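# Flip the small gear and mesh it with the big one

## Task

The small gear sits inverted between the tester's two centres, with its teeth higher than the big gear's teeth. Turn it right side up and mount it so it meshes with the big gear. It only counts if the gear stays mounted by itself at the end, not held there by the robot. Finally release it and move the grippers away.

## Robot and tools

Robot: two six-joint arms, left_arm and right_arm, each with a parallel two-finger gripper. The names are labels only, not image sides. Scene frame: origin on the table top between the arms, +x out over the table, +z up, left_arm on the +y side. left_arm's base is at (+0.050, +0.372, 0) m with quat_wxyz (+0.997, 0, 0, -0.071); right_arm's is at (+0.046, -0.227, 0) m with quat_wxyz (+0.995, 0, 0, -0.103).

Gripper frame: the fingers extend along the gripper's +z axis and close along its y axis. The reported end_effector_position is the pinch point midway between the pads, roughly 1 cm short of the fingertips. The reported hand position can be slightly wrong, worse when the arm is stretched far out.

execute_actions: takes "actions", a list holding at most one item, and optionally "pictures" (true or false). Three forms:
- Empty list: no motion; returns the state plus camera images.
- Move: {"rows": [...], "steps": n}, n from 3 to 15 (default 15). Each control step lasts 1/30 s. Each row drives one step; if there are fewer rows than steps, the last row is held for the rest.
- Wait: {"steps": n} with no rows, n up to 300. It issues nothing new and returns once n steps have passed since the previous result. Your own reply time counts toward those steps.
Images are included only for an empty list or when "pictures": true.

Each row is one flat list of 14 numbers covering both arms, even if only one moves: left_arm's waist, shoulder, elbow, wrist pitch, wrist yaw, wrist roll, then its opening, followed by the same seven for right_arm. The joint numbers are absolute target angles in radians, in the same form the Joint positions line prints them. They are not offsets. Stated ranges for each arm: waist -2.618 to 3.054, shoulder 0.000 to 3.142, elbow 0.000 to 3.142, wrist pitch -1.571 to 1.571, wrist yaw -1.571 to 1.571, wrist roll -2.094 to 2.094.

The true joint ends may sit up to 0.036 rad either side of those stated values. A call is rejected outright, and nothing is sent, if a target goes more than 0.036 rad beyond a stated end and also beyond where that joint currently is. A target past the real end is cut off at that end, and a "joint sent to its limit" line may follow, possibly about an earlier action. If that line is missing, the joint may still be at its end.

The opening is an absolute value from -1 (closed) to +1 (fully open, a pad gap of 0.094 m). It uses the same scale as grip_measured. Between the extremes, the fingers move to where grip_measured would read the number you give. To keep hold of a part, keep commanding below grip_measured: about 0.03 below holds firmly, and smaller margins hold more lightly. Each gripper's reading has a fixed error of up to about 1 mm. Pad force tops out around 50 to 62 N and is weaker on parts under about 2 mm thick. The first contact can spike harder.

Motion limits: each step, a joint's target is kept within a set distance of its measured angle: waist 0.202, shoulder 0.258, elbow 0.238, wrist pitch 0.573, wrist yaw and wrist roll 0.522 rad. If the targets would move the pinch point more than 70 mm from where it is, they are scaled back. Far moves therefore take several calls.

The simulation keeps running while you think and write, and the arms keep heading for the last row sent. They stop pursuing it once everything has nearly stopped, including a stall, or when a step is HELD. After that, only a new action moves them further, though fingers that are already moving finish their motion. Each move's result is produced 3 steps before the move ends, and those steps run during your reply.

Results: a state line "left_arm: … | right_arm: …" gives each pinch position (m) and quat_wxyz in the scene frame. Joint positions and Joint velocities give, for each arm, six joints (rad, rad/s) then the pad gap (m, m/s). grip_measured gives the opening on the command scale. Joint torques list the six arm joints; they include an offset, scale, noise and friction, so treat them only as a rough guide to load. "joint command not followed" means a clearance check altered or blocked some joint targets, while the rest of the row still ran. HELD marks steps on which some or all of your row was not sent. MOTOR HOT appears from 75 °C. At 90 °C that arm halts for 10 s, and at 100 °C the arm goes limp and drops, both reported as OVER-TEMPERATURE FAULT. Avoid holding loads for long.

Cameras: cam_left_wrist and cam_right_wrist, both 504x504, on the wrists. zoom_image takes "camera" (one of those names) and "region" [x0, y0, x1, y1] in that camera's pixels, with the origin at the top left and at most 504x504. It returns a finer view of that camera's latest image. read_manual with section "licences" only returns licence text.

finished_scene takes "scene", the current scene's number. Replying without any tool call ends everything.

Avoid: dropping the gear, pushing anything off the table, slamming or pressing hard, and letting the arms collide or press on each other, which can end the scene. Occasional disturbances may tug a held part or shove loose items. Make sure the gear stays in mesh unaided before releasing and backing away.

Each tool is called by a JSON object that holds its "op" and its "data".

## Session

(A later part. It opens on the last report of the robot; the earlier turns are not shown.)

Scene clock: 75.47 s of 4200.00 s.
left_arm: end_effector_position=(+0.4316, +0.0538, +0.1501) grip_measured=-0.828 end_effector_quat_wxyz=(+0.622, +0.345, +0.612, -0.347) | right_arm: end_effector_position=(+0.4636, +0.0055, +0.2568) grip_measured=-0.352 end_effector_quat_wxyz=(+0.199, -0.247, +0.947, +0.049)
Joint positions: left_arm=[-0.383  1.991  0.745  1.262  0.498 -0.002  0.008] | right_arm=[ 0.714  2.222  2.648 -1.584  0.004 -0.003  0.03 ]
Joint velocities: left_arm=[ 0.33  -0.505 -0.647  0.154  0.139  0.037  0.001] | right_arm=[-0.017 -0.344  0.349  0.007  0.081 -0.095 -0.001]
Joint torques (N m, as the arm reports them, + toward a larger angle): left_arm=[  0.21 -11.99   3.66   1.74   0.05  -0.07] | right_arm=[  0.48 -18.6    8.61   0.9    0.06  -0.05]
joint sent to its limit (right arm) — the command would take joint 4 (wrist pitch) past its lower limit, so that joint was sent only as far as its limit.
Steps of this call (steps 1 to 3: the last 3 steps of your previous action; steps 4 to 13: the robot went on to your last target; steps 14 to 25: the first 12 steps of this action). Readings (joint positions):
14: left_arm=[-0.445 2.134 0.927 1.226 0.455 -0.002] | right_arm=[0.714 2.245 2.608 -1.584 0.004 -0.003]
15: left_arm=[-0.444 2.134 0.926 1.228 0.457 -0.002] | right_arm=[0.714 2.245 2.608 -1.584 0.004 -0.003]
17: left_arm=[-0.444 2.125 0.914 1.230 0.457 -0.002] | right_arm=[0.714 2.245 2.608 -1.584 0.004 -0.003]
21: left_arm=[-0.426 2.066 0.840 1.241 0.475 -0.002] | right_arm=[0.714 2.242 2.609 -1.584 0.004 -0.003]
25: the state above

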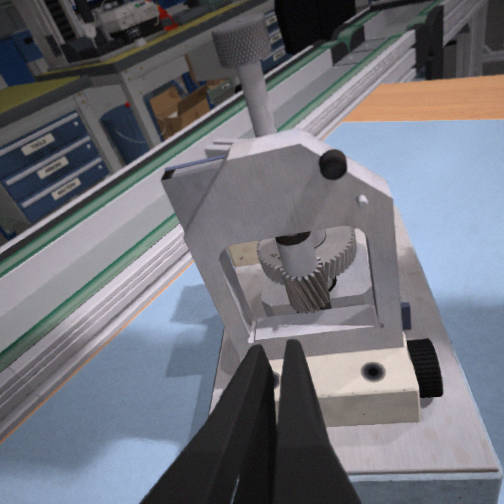

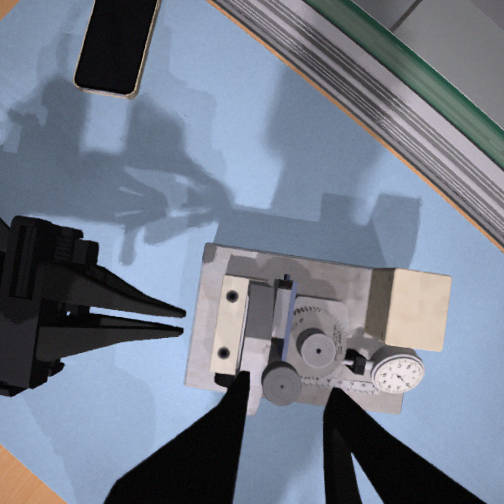

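{"op": "execute_actions", "data": {"actions": [{"rows": [[-0.338,1.900,0.655,1.278,0.530,-0.008,-0.83,0.712,2.045,2.725,-1.585,0.01,-0.008,-0.35],[-0.330,1.885,0.648,1.272,0.528,-0.008,-0.83,0.700,2.020,2.710,-1.580,0.01,-0.008,-0.35],[-0.320,1.868,0.640,1.265,0.524,-0.008,-0.83,0.685,1.995,2.690,-1.575,0.01,-0.008,-0.35],[-0.310,1.850,0.632,1.257,0.520,-0.008,-0.83,0.668,1.970,2.665,-1.570,0.01,-0.008,-0.35],[-0.300,1.833,0.625,1.250,0.516,-0.008,-0.83,0.650,1.945,2.638,-1.565,0.01,-0.008,-0.35],[-0.291,1.818,0.619,1.243,0.512,-0.008,-0.83,0.632,1.922,2.610,-1.560,0.01,-0.008,-0.35],[-0.284,1.806,0.614,1.237,0.510,-0.008,-0.83,0.616,1.902,2.585,-1.555,0.01,-0.008,-0.35],[-0.279,1.798,0.611,1.233,0.510,-0.008,-0.83,0.603,1.886,2.565,-1.552,0.01,-0.008,-0.35],[-0.276,1.793,0.610,1.230,0.510,-0.008,-0.83,0.594,1.875,2.550,-1.550,0.01,-0.008,-0.35],[-0.275,1.790,0.610,1.230,0.510,-0.008,-0.83,0.590,1.870,2.545,-1.550,0.01,-0.008,-0.35]], "steps": 13}], "pictures": true}}

{"op": "zoom_image", "data": {"camera": "cam_left_wrist", "region": [220, 130, 460, 340]}}

Scene clock: 76.13 s of 4200.00 s.
left_arm: end_effector_position=(+0.4295, +0.1036, +0.1873) grip_measured=-0.828 end_effector_quat_wxyz=(+0.656, +0.322, +0.602, -0.321) | right_arm: end_effector_position=(+0.4331, -0.0630, +0.3627) grip_measured=-0.352 end_effector_quat_wxyz=(+0.310, -0.190, +0.930, +0.060)
Joint positions: left_arm=[-0.285  1.818  0.632  1.263  0.518 -0.002  0.008] | right_arm=[ 0.607  1.927  2.575 -1.576  0.006 -0.003  0.03 ]
Joint velocities: left_arm=[ 0.159 -0.232 -0.007  0.081 -0.066 -0.051  0.   ] | right_arm=[-0.471 -0.501 -0.31  -0.066  0.051  0.007 -0.001]
Joint torques (N m, as the arm reports them, + toward a larger angle): left_arm=[-0.14 -9.95  3.1   1.31 -0.05 -0.01] | right_arm=[  0.91 -11.12   4.3    1.44  -0.03  -0.05]
joint sent to its limit (right arm) — the command would take joint 4 (wrist pitch) past its lower limit, so that joint was sent only as far as its limit.
Steps of this call (steps 1 to 3: the last 3 steps of your previous action; steps 4 to 10: the robot went on to your last target; steps 11 to 20: the first 10 steps of this action). Readings (joint positions):
11: left_arm=[-0.346 1.932 0.681 1.280 0.518 -0.002] | right_arm=[0.714 2.051 2.724 -1.584 0.004 -0.003]
12: left_arm=[-0.345 1.929 0.679 1.279 0.518 -0.002] | right_arm=[0.714 2.050 2.724 -1.584 0.004 -0.003]
14: left_arm=[-0.339 1.908 0.663 1.274 0.519 -0.002] | right_arm=[0.706 2.039 2.704 -1.581 0.004 -0.003]
18: left_arm=[-0.301 1.841 0.635 1.263 0.519 -0.002] | right_arm=[0.644 1.967 2.608 -1.577 0.004 -0.003]
20: the state above

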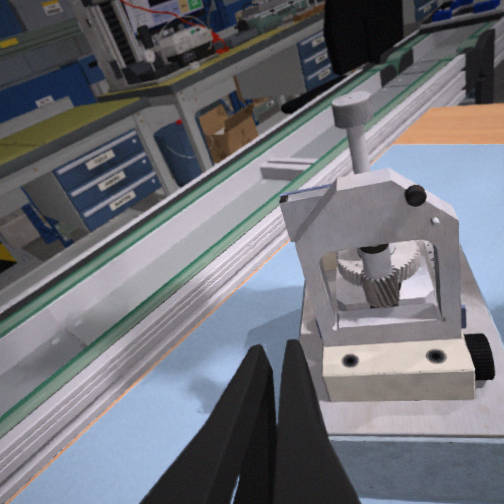

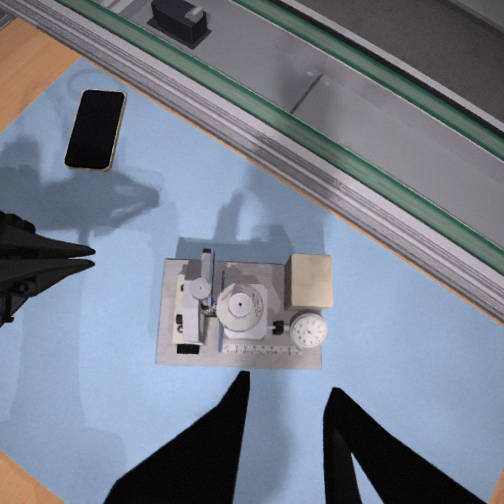

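Region (220, 130, 460, 340) of cam_left_wrist's 504x504 image, scaled by 2.100, with more detail than that image has; it fills the top 441 rows of this view, and the rest is white.

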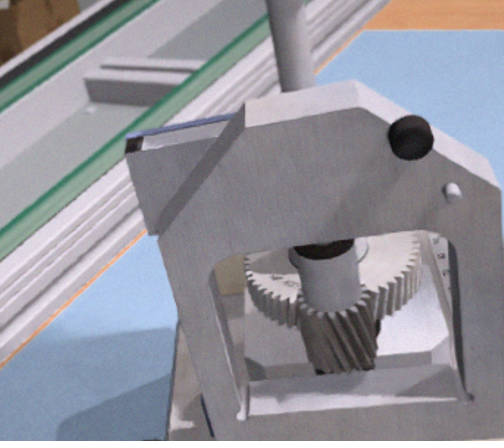

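The gear is upright with its teeth down, level with the big gear's, and both arms are clear.

{"op": "finished_scene", "data": {"scene": 2}}

The scene is finished: the task was done.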